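# Wind the cable once around a handheld reel's hub

## Task

With one gripper closed on the reel, pin the cable under one of that gripper's fingers at a point close to one cable end. Then take the cable one complete turn around the reel's hub, keeping it within roughly one cable thickness of the hub over almost the whole turn. Declare completion only when that single grip is holding the reel steady and well above the table, and the other arm is away from both reel and cable with nothing in its gripper, touching the holding arm lightly or not at all.

## Robot and tools

Robot: two 6-joint arms, left_arm and right_arm, each with a two-finger parallel gripper and a wrist camera. Both work in one shared scene frame, in metres. The origin is on the table top midway between the arms. +z is up, +x points out over the table, and left_arm sits on the +y side. The names are labels only and do not match image sides. Base positions: left_arm (-0.041, +0.290, 0), right_arm (+0.046, -0.298, 0).

Gripper frame: the fingers point along the gripper's +z axis and close along its y axis. end_effector_position is the pinch point between the pads, about 1 cm behind the fingertips. Orientation is given as a quaternion in w, x, y, z order.

The command row used by every moving call is one flat list of 16 numbers covering both arms. The first 8 are left_arm: x, y, z, qw, qx, qy, qz, opening. The last 8 are right_arm in the same order. x, y, z are an absolute target position for the pinch point in the scene frame, in metres. The quaternion is an absolute target orientation in the scene frame. Opening runs from -1 (closed) to +1 (fully open, 0.094 m). It is an absolute finger setting, not a change. An arm that should stay put must get its full last-reported pose again, plus its intended opening. To keep an orientation steady, repeat the same quaternion you chose rather than copying the drifted reported one.

Tools:
- execute_actions(actions, pictures): actions holds at most one item. An empty list just reports the state. An item with rows (1 to 15 rows of 16 numbers) and steps (up to 15, default 15) applies one row per 1/30 s step; if rows run out, the last row repeats. An item with only steps (up to 300) is a wait counted from the previous result, including your thinking time. pictures toggles camera images; they come by default.
- move(target, speed): target is one 16-number row as above. Each gripper travels a straight line toward its target. speed is the top path speed in m/s, 0.002 to 0.5, default 0.25; turning is capped at twice that in rad/s. Paths finish together and last 0.5 to 10 s; longer paths stop early. The opening is applied at the start. Rotation takes the short way round.
- wait(seconds): 0 to 10 s with no new command.
- zoom_image(camera, region): region is [x0, y0, x1, y1] in pixels, origin at top-left, at most 504 by 504. Cameras: cam_head_left, cam_head_right, cam_high, cam_low, cam_left_wrist, cam_right_wrist, all 504x504.
- read_manual(section): returns only licence text. It does not move anything.
- finished_scene(scene): ends scene 1 or 2 permanently; it is then checked.

Motion limits: a target further than 0.6 m from the arm's last reported position along any gripper axis makes the call be refused, and nothing is sent. Each step, the target is clipped to within 70 mm and 16 degrees of the measured pose. Position wins over orientation when both cannot be met. After an action ends, an arm only continues to its last clipped pose, so read the new pose and send the remainder. Arms usually stop a centimetre or so short, typically low. Printed positions can be off, more so at long reach. Joint ranges (rad): waist -2.618 to 3.054, shoulder 0 to 3.142, elbow 0 to 3.142, wrist pitch -1.571 to 1.571, wrist yaw -1.571 to 1.571, wrist roll -2.094 to 2.094.

Reading results: the state line gives each gripper's position and quaternion. grip_measured is the finger opening on the command scale. The last number of each arm's Joint positions is the opening in metres. To hold something, command about 0.03 below grip_measured for a firm grip, or less below it for a softer one. Pads push up to roughly 50 to 62 N, less on very thin parts. HELD marks steps where the clearance check withheld your row. 'pose unreachable' names an arm whose command was altered or blocked. A 'Hand target' line shows where the controller is currently driving each gripper. The move line reports an ending (done, off_target, moving, held, fault) and any limits: paced means the target was clipped; held means some steps were blocked, after which the arm may jump faster than the set speed. Distances to target are also given. FAULT lines mean an arm stopped. MOTOR HOT appears from 75 °C. At 90 °C the arm halts for 10 s, and at 100 °C it goes limp and falls, so do not hold loads longer than necessary.

The simulation keeps running while you think. A loose object may occasionally get nudged. Avoid: knocking anything off the table, arms striking or pressing on each other, fast or deep contacts (speed and overshoot past contact raise force), dropping or slipping the reel, and jerky motion.

Each tool is called after ">>>" in YAML: its name, and indented under it one key for each argument.

## Session

>>> execute_actions:
  actions: []

Scene clock: 0.00 s of 6000.00 s.
left_arm: end_effector_position=(+0.2505, +0.4777, +0.3242) grip_measured=+1.000 end_effector_quat_wxyz=(+0.698, -0.231, +0.657, +0.169) | right_arm: end_effector_position=(+0.3707, -0.1261, +0.2612) grip_measured=+1.000 end_effector_quat_wxyz=(+0.485, -0.066, +0.854, +0.175)
Joint positions: left_arm=[ 0.434  0.85   0.608  0.273 -0.012 -0.101  0.094] | right_arm=[ 0.72   1.087  0.947 -0.349  0.095  0.319  0.094]
Joint velocities: left_arm=[-0.002 -0.022  0.012  0.051 -0.051 -0.051  0.   ] | right_arm=[ 0.002 -0.012  0.002  0.037  0.022  0.007  0.   ]
Motor temperatures (°C, as the motors report them): left_arm=[27 29 29 29 28 28] | right_arm=[29 27 27 26 29 28]
Hand target (left_arm): +0.249, +0.477, +0.331; +0.703, -0.229, +0.651, +0.170
Hand target (right_arm): +0.370, -0.127, +0.265; +0.488, -0.066, +0.852, +0.175

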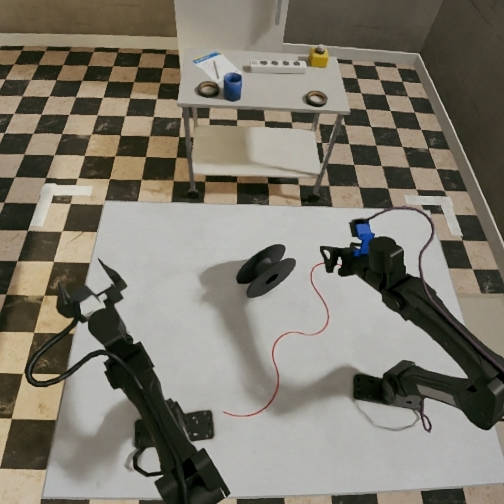

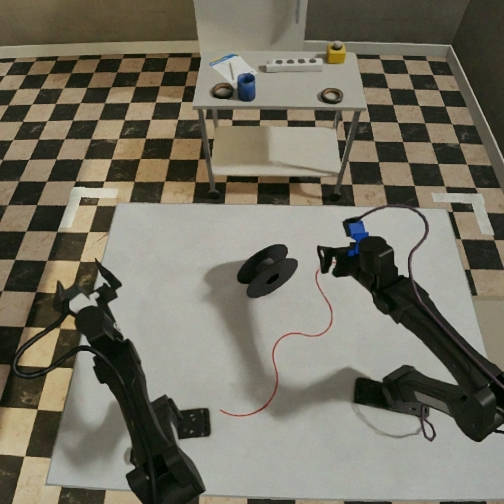

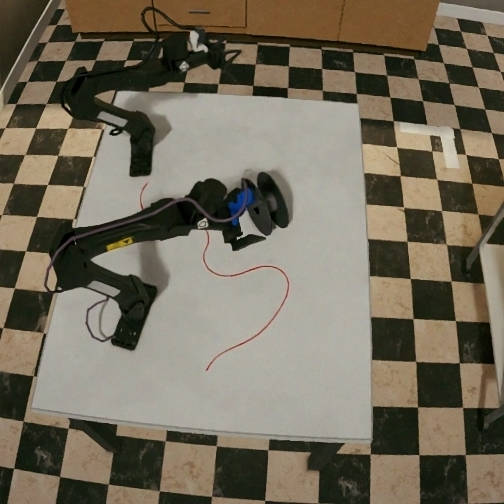

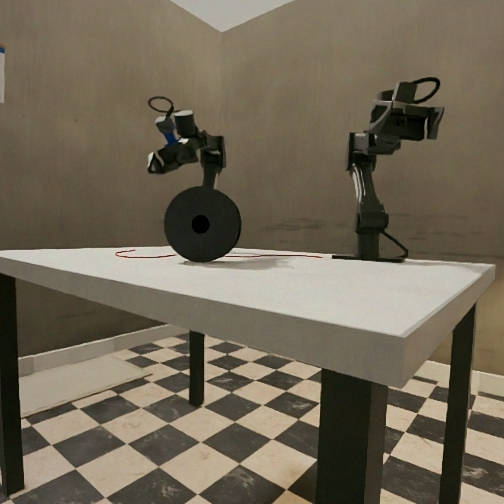

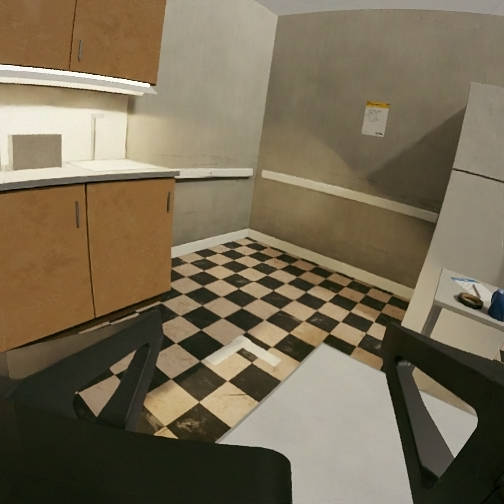

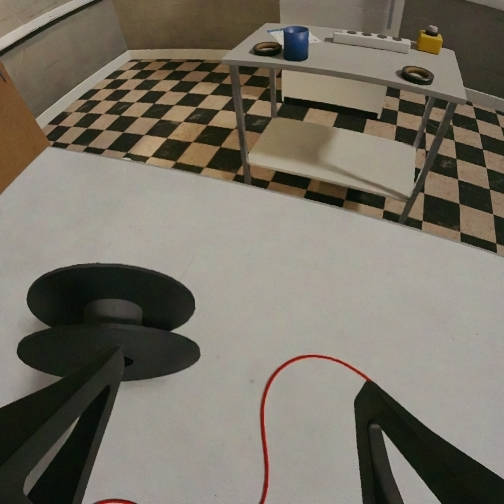

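>>> zoom_image:
  camera: "cam_head_left"
  region: [200, 220, 360, 430]

>>> zoom_image:
  camera: "cam_high"
  region: [120, 150, 320, 390]

>>> zoom_image:
  camera: "cam_low"
  region: [140, 170, 260, 280]

Region (200, 220, 360, 430) of cam_head_left's 504x504 image, scaled by 2.400, with more detail than that image has; it fills the left 384 columns of this view, and the rest is white.

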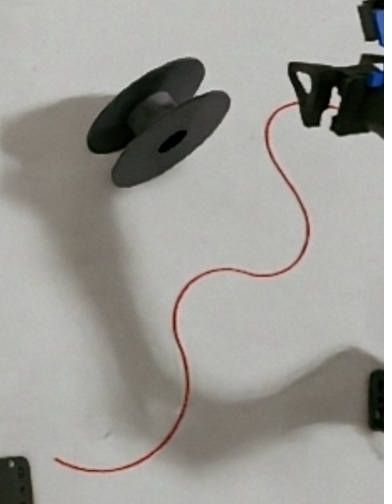

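Region (120, 150, 320, 390) of cam_high's 504x504 image, scaled by 2.100, with more detail than that image has.

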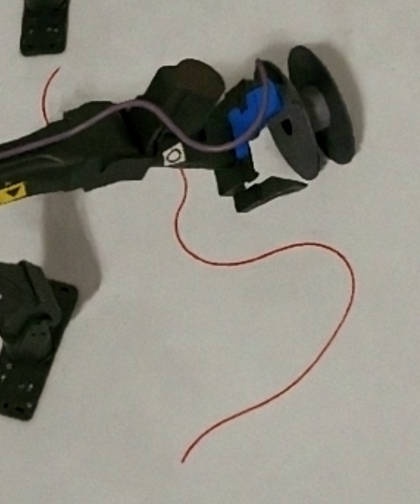

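Region (140, 170, 260, 280) of cam_low's 504x504 image, scaled by 4.200, with more detail than that image has; it fills the top 462 rows of this view, and the rest is white.

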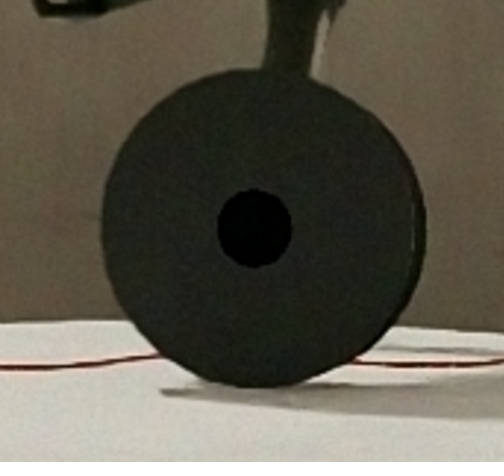

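>>> move:
  target: [0.1,0.2,0.16,0,0.707,0.707,0,1,0.37,0.02,0.26,0,0.415,0.91,0,1]
  speed: 0.35

Scene clock: 40.00 s of 6000.00 s.
left_arm: end_effector_position=(+0.0900, +0.2039, +0.1524) grip_measured=+1.000 end_effector_quat_wxyz=(-0.006, +0.700, +0.714, -0.007) | right_arm: end_effector_position=(+0.3677, +0.0235, +0.2585) grip_measured=+1.000 end_effector_quat_wxyz=(+0.067, +0.393, +0.899, +0.180)
Joint positions: left_arm=[-0.706  1.148  1.073 -1.511  0.011  0.974  0.094] | right_arm=[ 0.969  2.099  2.457 -1.544 -0.009  1.606  0.094]
Joint velocities: left_arm=[ 0.002 -0.007 -0.007 -0.066  0.022  0.022  0.   ] | right_arm=[-0.007 -0.017 -0.002 -0.037 -0.11  -0.066  0.   ]
Motor temperatures (°C, as the motors report them): left_arm=[27 29 31 33 28 28] | right_arm=[29 28 29 30 29 28]
Hand target (left_arm): +0.093, +0.201, +0.160; -0.001, +0.702, +0.713, -0.005
Hand target (right_arm): +0.371, +0.021, +0.259; +0.064, +0.401, +0.896, +0.179
Off the commanded pose (left_arm): 0.013 m, 2 deg.
Off the commanded pose (right_arm): 0.005 m, 22 deg; orientation clipped at the last step of the last action.
joint sent to its limit (right arm) — the command would take joint 4 (wrist pitch) past its lower limit, so that joint was sent only as far as its limit.
After step 180, 29.63 s passed at rest.
move: off_target (left_arm, right_arm); limits=paced
camera_calibration (this result's frames):
cam_left_wrist: T_world_to_cam=[[-0.99864, -0.0420279, -0.0308397, 0.115813], [-0.050697, 0.920729, 0.386896, -0.209556], [0.0121345, 0.387934, -0.921607, 0.176858], [0, 0, 0, 1]] pos_world=[0.102885, 0.129202, 0.247642]
cam_right_wrist: T_world_to_cam=[[-0.543508, -0.753937, -0.369023, 0.31127], [-0.830026, 0.41718, 0.37016, 0.246889], [-0.125128, 0.507484, -0.852527, 0.357101], [0, 0, 0, 1]] pos_world=[0.418786, -0.0495418, 0.327916]

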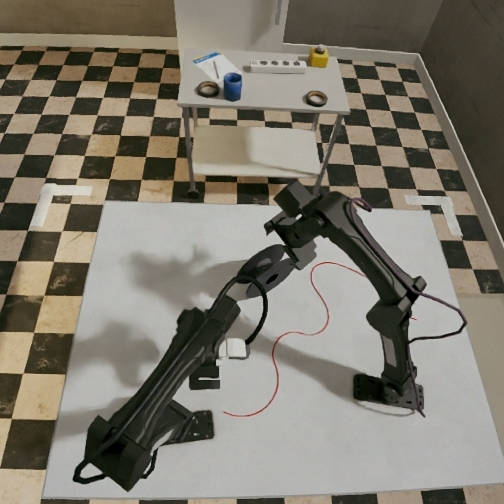

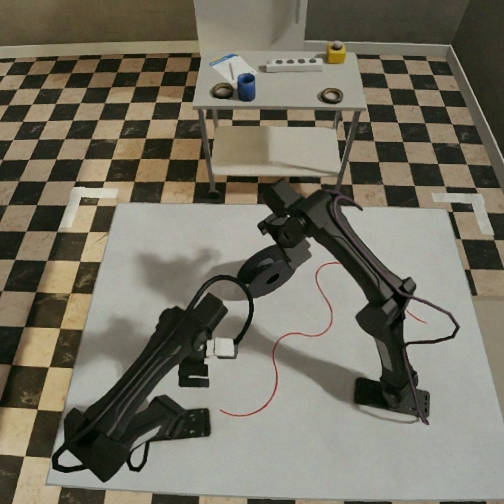

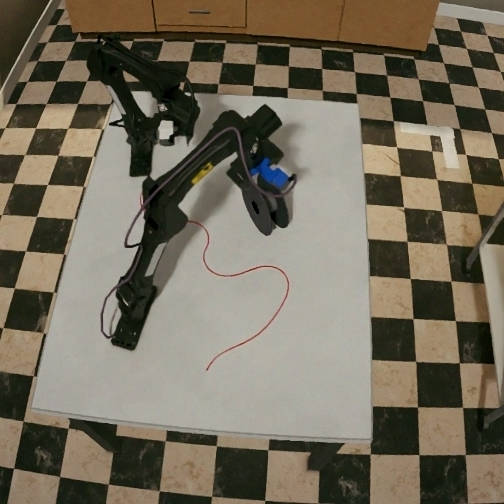

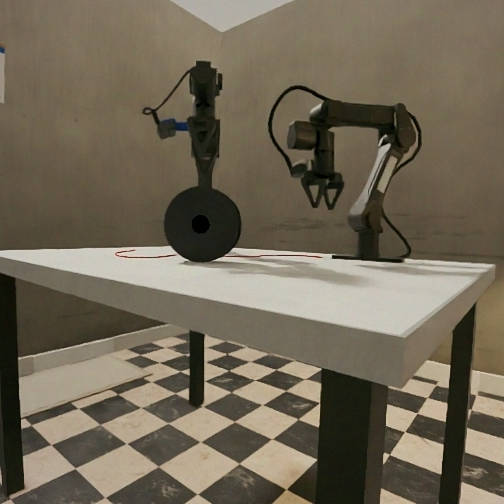

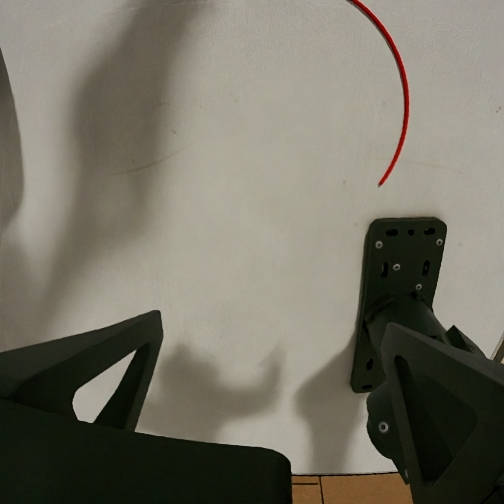

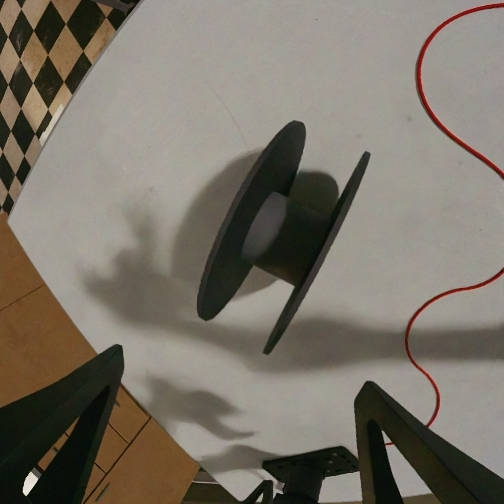

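>>> move:
  target: [-0.008,0.12,0.06,0,0.707,0.707,0,0.2,0.352,0.036,0.205,0,0.462,0.887,0,0.1]

Scene clock: 50.67 s of 6000.00 s.
left_arm: end_effector_position=(-0.0104, +0.1214, +0.0653) grip_measured=+0.203 end_effector_quat_wxyz=(-0.001, +0.706, +0.708, -0.004) | right_arm: end_effector_position=(+0.3576, +0.0384, +0.2130) grip_measured=+0.103 end_effector_quat_wxyz=(+0.030, +0.458, +0.879, +0.129)
Joint positions: left_arm=[-1.521  1.197  0.755 -1.126  0.008  0.178  0.057] | right_arm=[ 1.007  2.172  2.411 -1.544 -0.012  1.779  0.052]
Joint velocities: left_arm=[-0.002 -0.022 -0.012 -0.007 -0.066 -0.007  0.   ] | right_arm=[ 0.002 -0.032  0.002  0.007 -0.051 -0.051 -0.   ]
Motor temperatures (°C, as the motors report them): left_arm=[27 29 31 31 28 28] | right_arm=[29 29 29 29 29 28]
Hand target (left_arm): -0.011, +0.122, +0.060; -0.004, +0.707, +0.707, +0.002
Hand target (right_arm): +0.353, +0.036, +0.204; +0.027, +0.458, +0.881, +0.110
Off the commanded pose (left_arm): 0.006 m, 1 deg.
Off the commanded pose (right_arm): 0.010 m, 15 deg.
joint sent to its limit (right arm) — the command would take joint 4 (wrist pitch) past its lower limit, so that joint was sent only as far as its limit.
After step 180, 3.13 s passed at rest.
move: off_target (right_arm); limits=paced
camera_calibration (this result's frames):
cam_left_wrist: T_world_to_cam=[[-0.998809, -0.0241972, -0.0423604, 0.00793597], [-0.0386026, 0.922942, 0.382999, -0.104882], [0.0298287, 0.384178, -0.922777, 0.130599], [0, 0, 0, 1]] pos_world=[-0.000017795, 0.0468193, 0.161019]
cam_right_wrist: T_world_to_cam=[[-0.67408, -0.69172, -0.259113, 0.321069], [-0.718763, 0.533375, 0.445971, 0.188762], [-0.170283, 0.486861, -0.85672, 0.327315], [0, 0, 0, 1]] pos_world=[0.407838, -0.037948, 0.279428]

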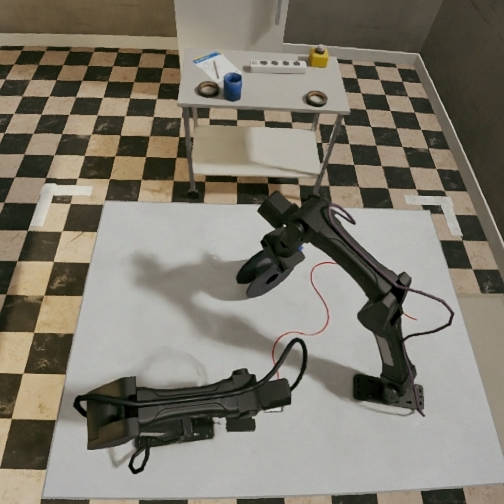

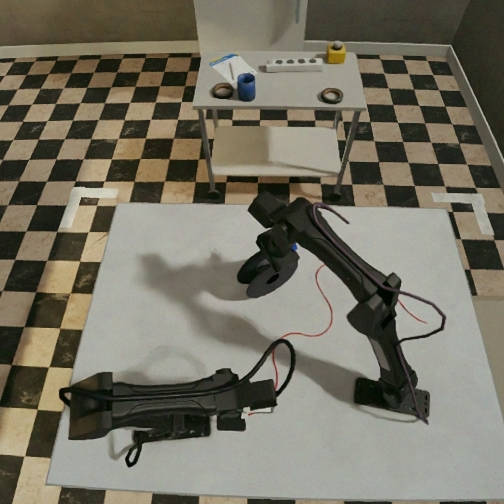

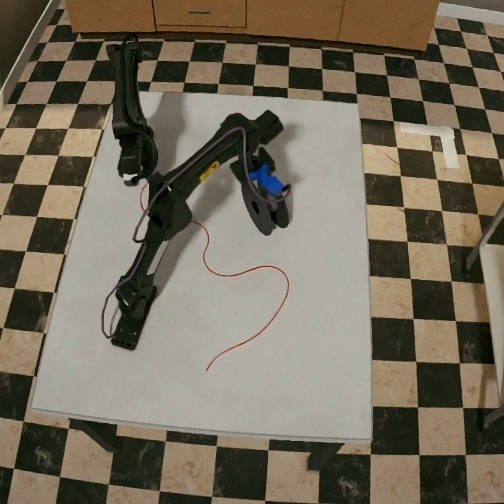

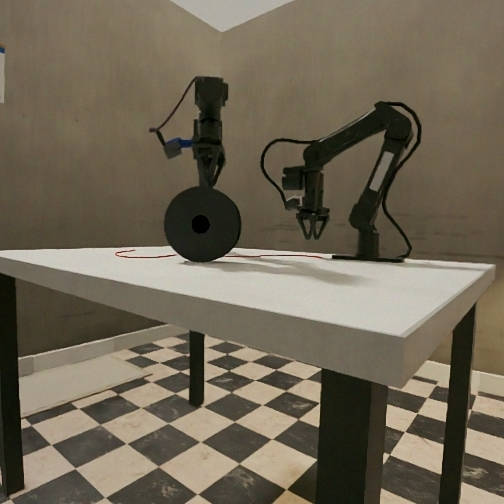

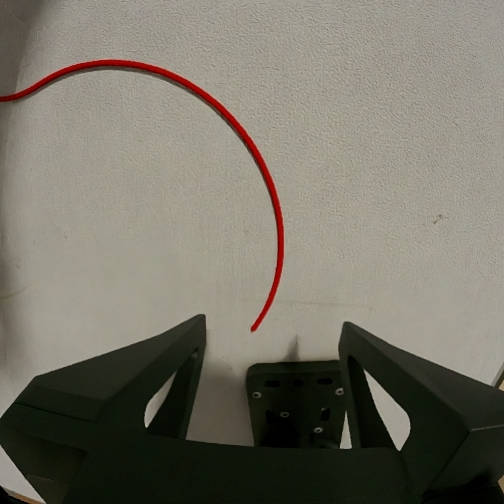

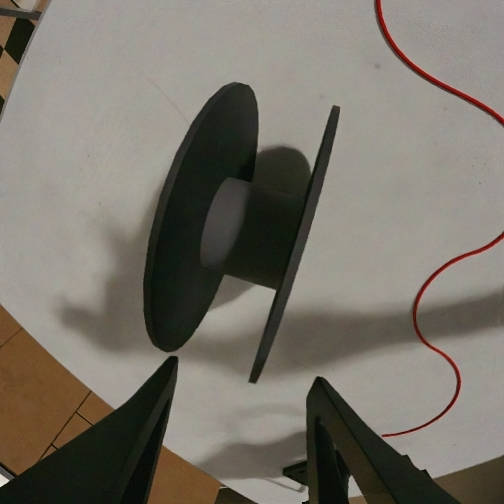

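>>> move:
  target: [-0.01,0.125,0.012,0,0.707,0.707,0,0.0,0.350,0.035,0.15,0,0.462,0.887,0,0.1]
  speed: 0.08

Scene clock: 59.87 s of 6000.00 s.
left_arm: end_effector_position=(-0.0101, +0.1220, +0.0174) grip_measured=+0.003 end_effector_quat_wxyz=(+0.004, +0.705, +0.709, -0.006) | right_arm: end_effector_position=(+0.3571, +0.0379, +0.1584) grip_measured=+0.103 end_effector_quat_wxyz=(+0.011, +0.462, +0.885, +0.061)
Joint positions: left_arm=[-1.521  1.253  0.59  -0.894  0.006  0.175  0.047] | right_arm=[ 1.007  2.265  2.363 -1.544 -0.012  1.781  0.052]
Joint velocities: left_arm=[ 0.007 -0.027  0.012  0.007  0.022 -0.037 -0.   ] | right_arm=[ 0.002 -0.017 -0.002 -0.022  0.095 -0.007  0.   ]
Motor temperatures (°C, as the motors report them): left_arm=[27 29 31 31 28 28] | right_arm=[29 30 29 29 29 28]
Hand target (left_arm): -0.010, +0.125, +0.012; -0.000, +0.707, +0.707, +0.000
Hand target (right_arm): +0.351, +0.036, +0.149; +0.009, +0.461, +0.886, +0.040
Off the commanded pose (left_arm): 0.006 m, 1 deg.
Off the commanded pose (right_arm): 0.011 m, 7 deg.
joint sent to its limit (right arm) — the command would take joint 4 (wrist pitch) past its lower limit, so that joint was sent only as far as its limit.
After step 180, 1.10 s passed at rest.
move: off_target (right_arm)
camera_calibration (this result's frames):
cam_left_wrist: T_world_to_cam=[[-0.99857, -0.0269313, -0.0461797, 0.00661885], [-0.0422774, 0.926524, 0.373853, -0.0874716], [0.0327183, 0.375271, -0.926338, 0.0873318], [0, 0, 0, 1]] pos_world=[0.000053969, 0.0484498, 0.113906]
cam_right_wrist: T_world_to_cam=[[-0.693599, -0.710311, -0.11991, 0.291872], [-0.673972, 0.581111, 0.456149, 0.193586], [-0.254327, 0.397201, -0.881788, 0.31816], [0, 0, 0, 1]] pos_world=[0.413831, -0.0315481, 0.227243]

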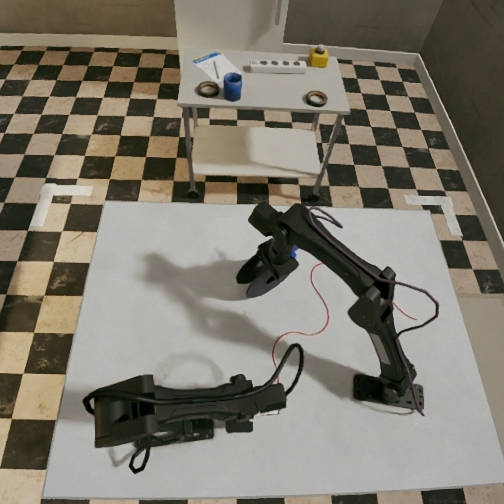

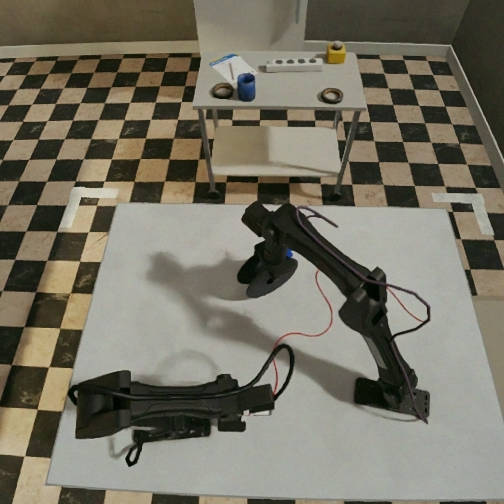

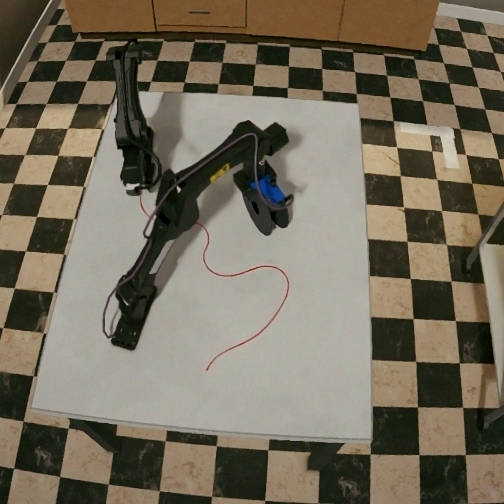

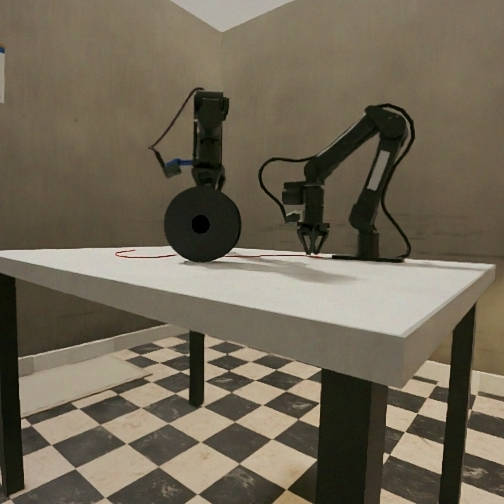

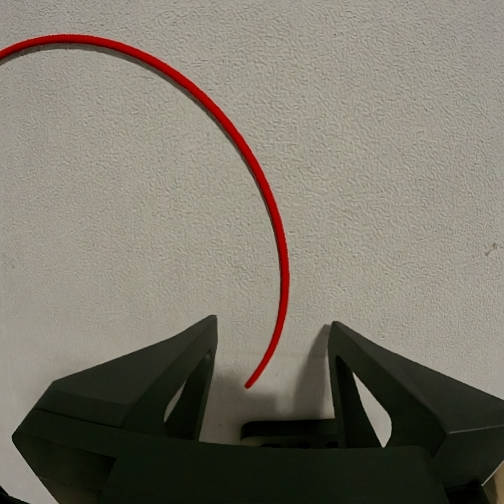

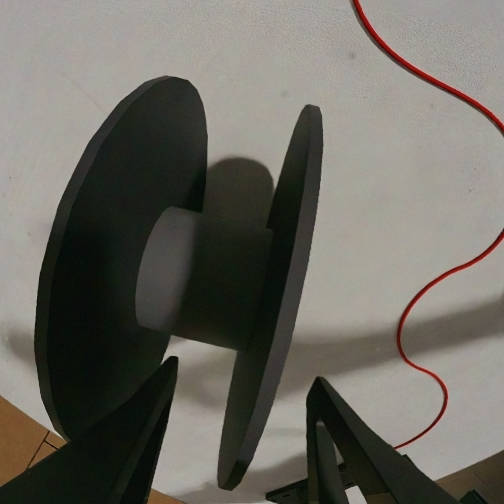

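>>> execute_actions:
  actions:
    - {"rows":[[-0.01,0.127,0.004,0,0.707,0.707,0,0,0.348,0.037,0.142,0,0.462,0.887,0,0]],"steps":15}
  pictures: false

>>> move:
  target: [-0.01,0.127,0.004,0,0.707,0.707,0,-0.97,0.348,0.037,0.142,0,0.462,0.887,0,-0.97]

Scene clock: 64.77 s of 6000.00 s.
left_arm: end_effector_position=(-0.0107, +0.1254, +0.0110) grip_measured=+0.003 end_effector_quat_wxyz=(+0.003, +0.706, +0.709, -0.006) | right_arm: end_effector_position=(+0.3541, +0.0413, +0.1526) grip_measured=+0.003 end_effector_quat_wxyz=(+0.009, +0.461, +0.886, +0.055)
Joint positions: left_arm=[-1.521  1.253  0.562 -0.868  0.005  0.176  0.047] | right_arm=[ 1.016  2.279  2.363 -1.544 -0.012  1.788  0.047]
Joint velocities: left_arm=[-0.002 -0.007  0.002 -0.007 -0.037  0.066 -0.001] | right_arm=[ 0.002  0.007 -0.002  0.037  0.022 -0.022  0.001]
Motor temperatures (°C, as the motors report them): left_arm=[27 29 30 31 28 28] | right_arm=[29 31 28 28 29 28]
Hand target (left_arm): -0.010, +0.127, +0.004; -0.000, +0.707, +0.707, +0.000
Hand target (right_arm): +0.348, +0.037, +0.142; +0.007, +0.462, +0.887, +0.030
Off the commanded pose (left_arm): 0.007 m, 1 deg.
Off the commanded pose (right_arm): 0.013 m, 6 deg.
joint sent to its limit (right arm) — the command would take joint 4 (wrist pitch) past its lower limit, so that joint was sent only as far as its limit.
Steps of this call (steps 1 to 132: nothing new was sent; steps 133 to 147: all 15 steps of this action). Readings (end_effector_position):
133: left_arm (-0.0100, +0.1215, +0.0165) | right_arm (+0.3570, +0.0380, +0.1581)
134: left_arm (-0.0101, +0.1218, +0.0149) | right_arm (+0.3566, +0.0384, +0.1576)
136: left_arm (-0.0106, +0.1245, +0.0120) | right_arm (+0.3557, +0.0395, +0.1559)
140: left_arm (-0.0107, +0.1254, +0.0110) | right_arm (+0.3542, +0.0412, +0.1531)
147: the state above

Scene clock: 65.70 s of 6000.00 s.
left_arm: end_effector_position=(-0.0103, +0.1228, +0.0110) grip_measured=-0.952 end_effector_quat_wxyz=(+0.007, +0.706, +0.709, -0.009) | right_arm: end_effector_position=(+0.3528, +0.0403, +0.1524) grip_measured=-0.939 end_effector_quat_wxyz=(+0.007, +0.461, +0.886, +0.052)
Joint positions: left_arm=[-1.521  1.253  0.562 -0.857  0.006  0.176  0.002] | right_arm=[ 1.016  2.279  2.363 -1.55  -0.013  1.789  0.003]
Joint velocities: left_arm=[-0.007 -0.017 -0.007  0.007 -0.007 -0.066  0.   ] | right_arm=[-0.007  0.022 -0.002  0.037 -0.022  0.037 -0.001]
Motor temperatures (°C, as the motors report them): left_arm=[27 29 30 31 28 28] | right_arm=[29 31 28 28 29 28]
Hand target (left_arm): -0.010, +0.127, +0.004; -0.000, +0.707, +0.707, +0.000
Hand target (right_arm): +0.348, +0.037, +0.142; +0.007, +0.462, +0.887, +0.030
Off the commanded pose (left_arm): 0.008 m, 1 deg.
Off the commanded pose (right_arm): 0.012 m, 6 deg.
joint sent to its limit (right arm) — the command would take joint 4 (wrist pitch) past its lower limit, so that joint was sent only as far as its limit.
move: off_target (right_arm)
camera_calibration (this result's frames):
cam_left_wrist: T_world_to_cam=[[-0.998524, -0.0269498, -0.0471443, 0.0061422], [-0.0423612, 0.929758, 0.365726, -0.0861398], [0.0339766, 0.367183, -0.929528, 0.0821362], [0, 0, 0, 1]] pos_world=[-0.000306553, 0.0500957, 0.108141]
cam_right_wrist: T_world_to_cam=[[-0.693768, -0.713217, -0.10004, 0.287042], [-0.668196, 0.585609, 0.458886, 0.189383], [-0.268701, 0.385207, -0.882845, 0.316513], [0, 0, 0, 1]] pos_world=[0.410733, -0.0281047, 0.221242]

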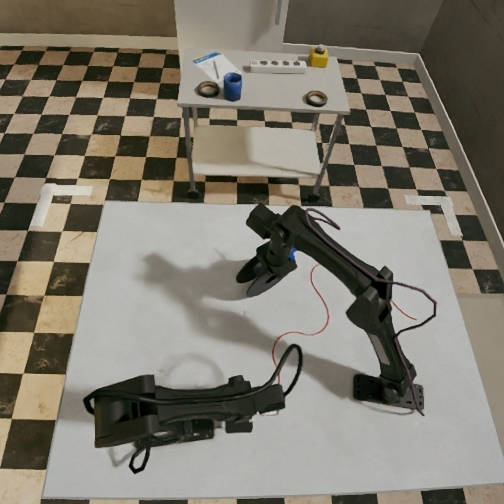

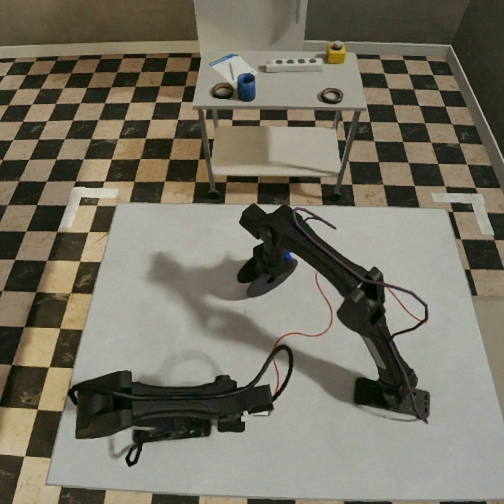

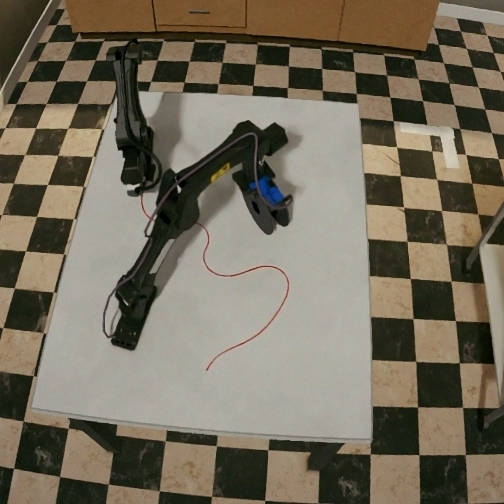

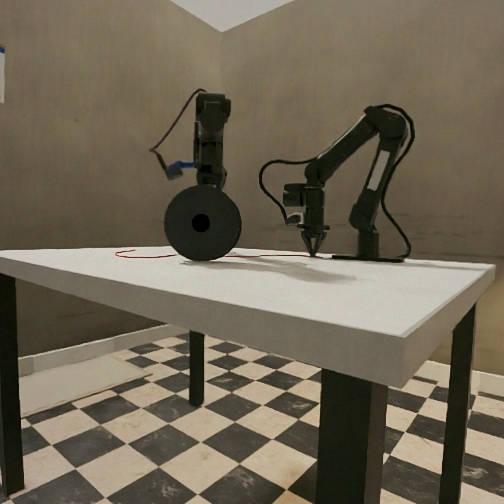

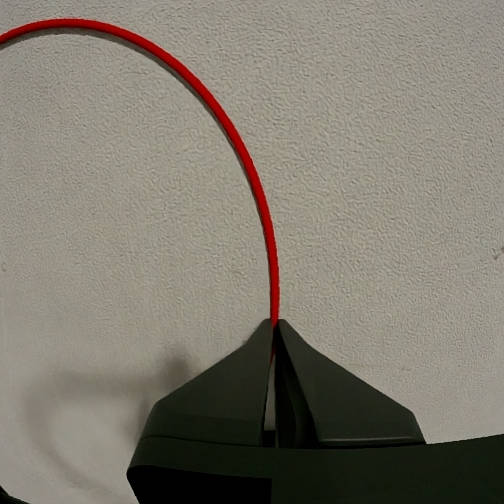

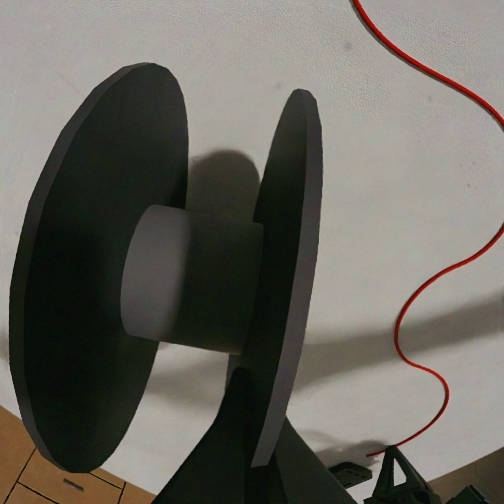

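>>> move:
  target: [0.05,0.13,0.04,0,0.707,0.707,0,-0.98,0.33,-0.05,0.19,0,0.6,0.8,0,-0.98]
  speed: 0.12

>>> move:
  target: [0.23,0.30,0.02,0,0.707,0.707,0,-0.98,0.3,-0.14,0.2,0,0.707,0.707,0,-0.98]
  speed: 0.15

Scene clock: 77.23 s of 6000.00 s.
left_arm: end_effector_position=(+0.0460, +0.1326, +0.0345) grip_measured=-0.955 end_effector_quat_wxyz=(-0.000, +0.708, +0.706, -0.002) | right_arm: end_effector_position=(+0.3308, -0.0426, +0.1841) grip_measured=-0.939 end_effector_quat_wxyz=(-0.000, +0.593, +0.804, +0.033)
Joint positions: left_arm=[-1.199  1.276  0.678 -0.973  0.004  0.503  0.002] | right_arm=[ 0.912  1.977  2.022 -1.551 -0.014  1.994  0.003]
Joint velocities: left_arm=[-0.007 -0.007 -0.022 -0.007  0.022  0.022 -0.   ] | right_arm=[ 0.012 -0.017 -0.002  0.051  0.007  0.007  0.   ]
Motor temperatures (°C, as the motors report them): left_arm=[27 29 30 30 28 28] | right_arm=[29 32 28 28 29 28]
Hand target (left_arm): +0.051, +0.129, +0.040; +0.002, +0.707, +0.707, -0.001
Hand target (right_arm): +0.330, -0.051, +0.188; +0.007, +0.600, +0.800, +0.031
Off the commanded pose (left_arm): 0.007 m, 0 deg.
Off the commanded pose (right_arm): 0.010 m, 4 deg.
joint sent to its limit (right arm) — the command would take joint 4 (wrist pitch) past its lower limit, so that joint was sent only as far as its limit.
After step 180, 3.67 s passed at rest.
move: off_target (right_arm)
camera_calibration (this result's frames):
cam_left_wrist: T_world_to_cam=[[-0.998709, -0.0199338, -0.0467154, 0.0627998], [-0.0363998, 0.922367, 0.384595, -0.101391], [0.0354223, 0.3858, -0.921902, 0.0956953], [0, 0, 0, 1]] pos_world=[0.0556384, 0.0578521, 0.13015]
cam_right_wrist: T_world_to_cam=[[-0.881676, -0.468579, -0.0555051, 0.280172], [-0.436847, 0.766132, 0.471388, 0.137597], [-0.178358, 0.439859, -0.880177, 0.342424], [0, 0, 0, 1]] pos_world=[0.368204, -0.124753, 0.252083]

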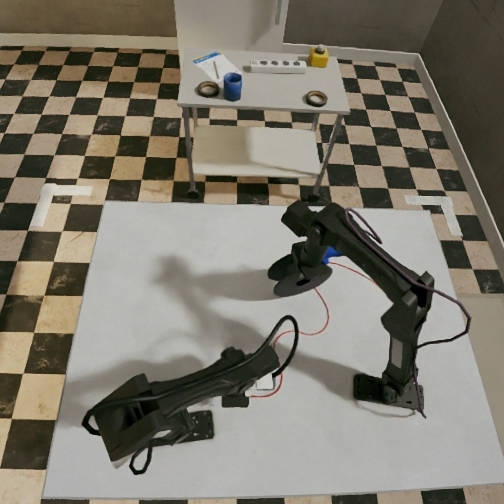

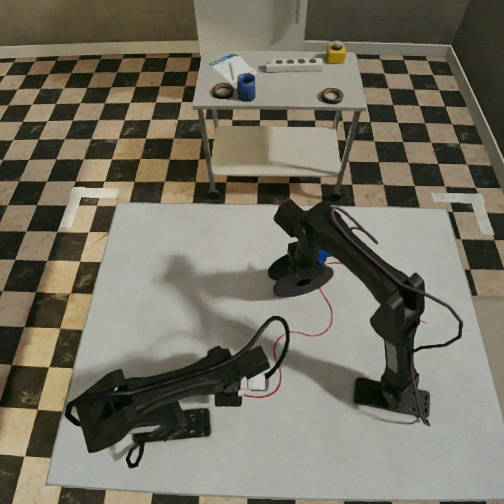

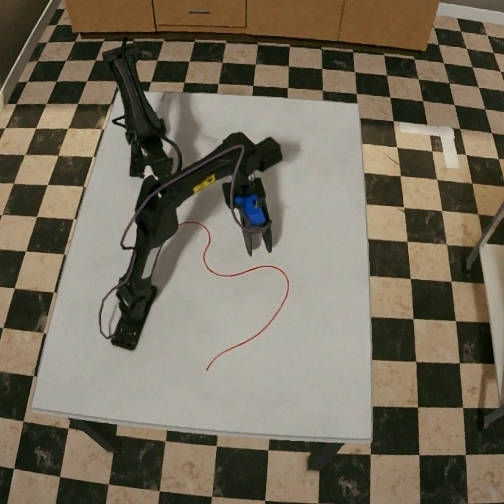

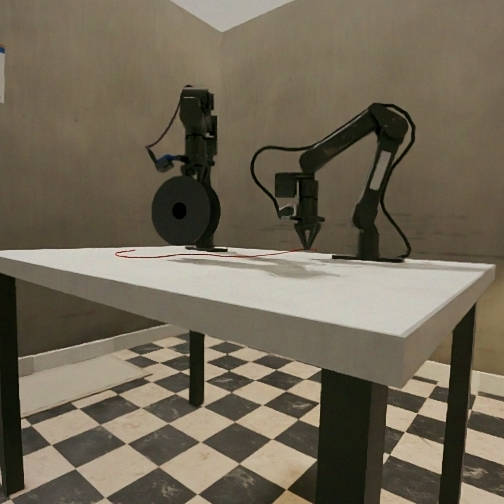

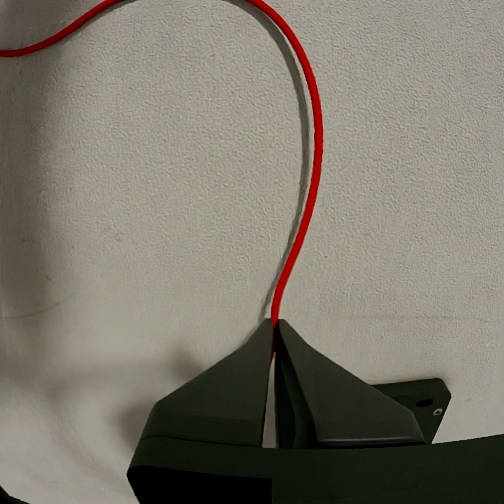

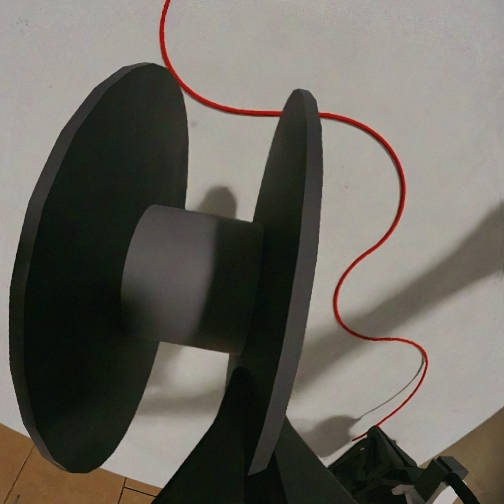

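Scene clock: 79.40 s of 6000.00 s.
left_arm: end_effector_position=(+0.2256, +0.2973, +0.0154) grip_measured=-0.955 end_effector_quat_wxyz=(-0.004, +0.707, +0.708, -0.003) | right_arm: end_effector_position=(+0.3049, -0.1353, +0.1954) grip_measured=-0.940 end_effector_quat_wxyz=(-0.003, +0.690, +0.724, +0.019)
Joint positions: left_arm=[-0.108  1.669  0.944 -0.856 -0.003  1.591  0.002] | right_arm=[ 0.738  1.696  1.708 -1.549 -0.016  2.072  0.003]
Joint velocities: left_arm=[ 0.002 -0.002 -0.007  0.022  0.037  0.037  0.   ] | right_arm=[ 0.007  0.027 -0.002  0.007  0.007  0.037 -0.   ]
Motor temperatures (°C, as the motors report them): left_arm=[27 29 30 30 28 28] | right_arm=[29 32 28 28 29 28]
Hand target (left_arm): +0.236, +0.297, +0.019; +0.006, +0.707, +0.707, +0.001
Hand target (right_arm): +0.300, -0.141, +0.198; -0.003, +0.695, +0.719, +0.018
Off the commanded pose (left_arm): 0.007 m, 1 deg.
Off the commanded pose (right_arm): 0.008 m, 3 deg.
joint sent to its limit (right arm) — the command would take joint 4 (wrist pitch) past its lower limit and joint 6 (wrist roll) past its upper limit, so those joints were sent only as far as their limits.
move: off_target (right_arm)
camera_calibration (this result's frames):
cam_left_wrist: T_world_to_cam=[[-0.998928, -0.0231249, -0.0400934, 0.245503], [-0.036932, 0.920362, 0.38932, -0.238695], [0.0278975, 0.390384, -0.92023, 0.00844251], [0, 0, 0, 1]] pos_world=[0.236189, 0.222067, 0.110541]
cam_right_wrist: T_world_to_cam=[[-0.971672, -0.235116, -0.0239593, 0.267409], [-0.218612, 0.855661, 0.469098, 0.138017], [-0.0897913, 0.461047, -0.882821, 0.364918], [0, 0, 0, 1]] pos_world=[0.322772, -0.223468, 0.263821]

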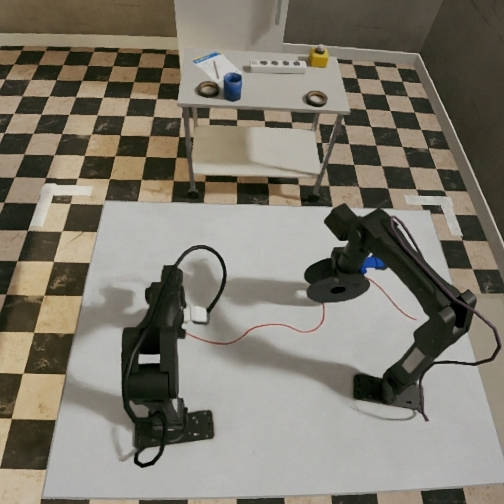

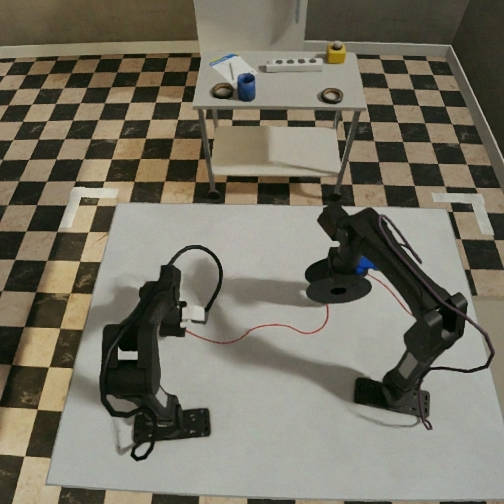

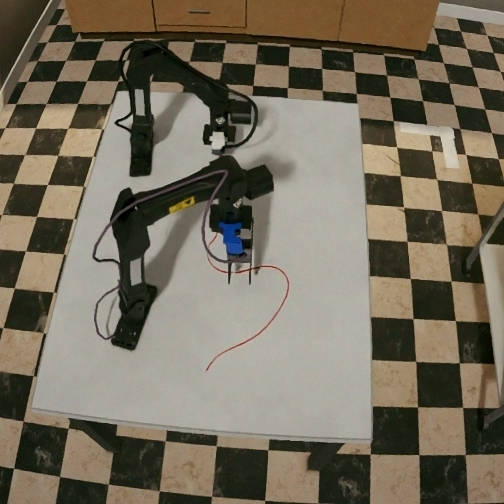

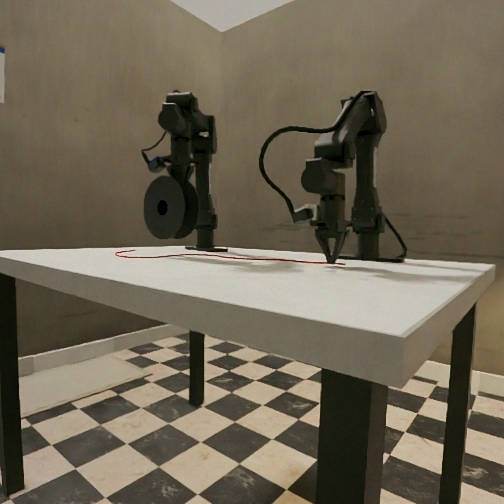

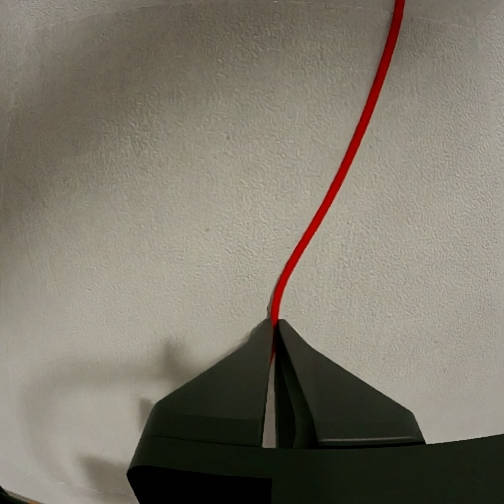

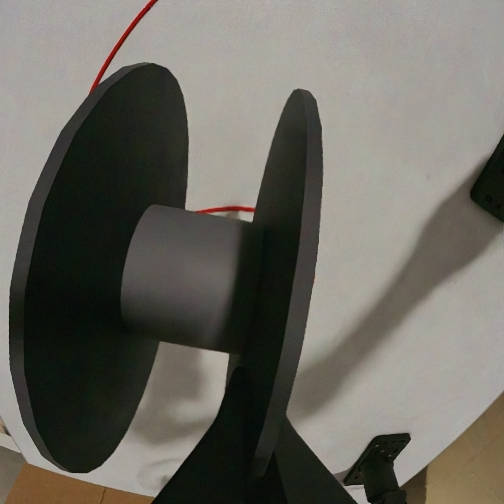

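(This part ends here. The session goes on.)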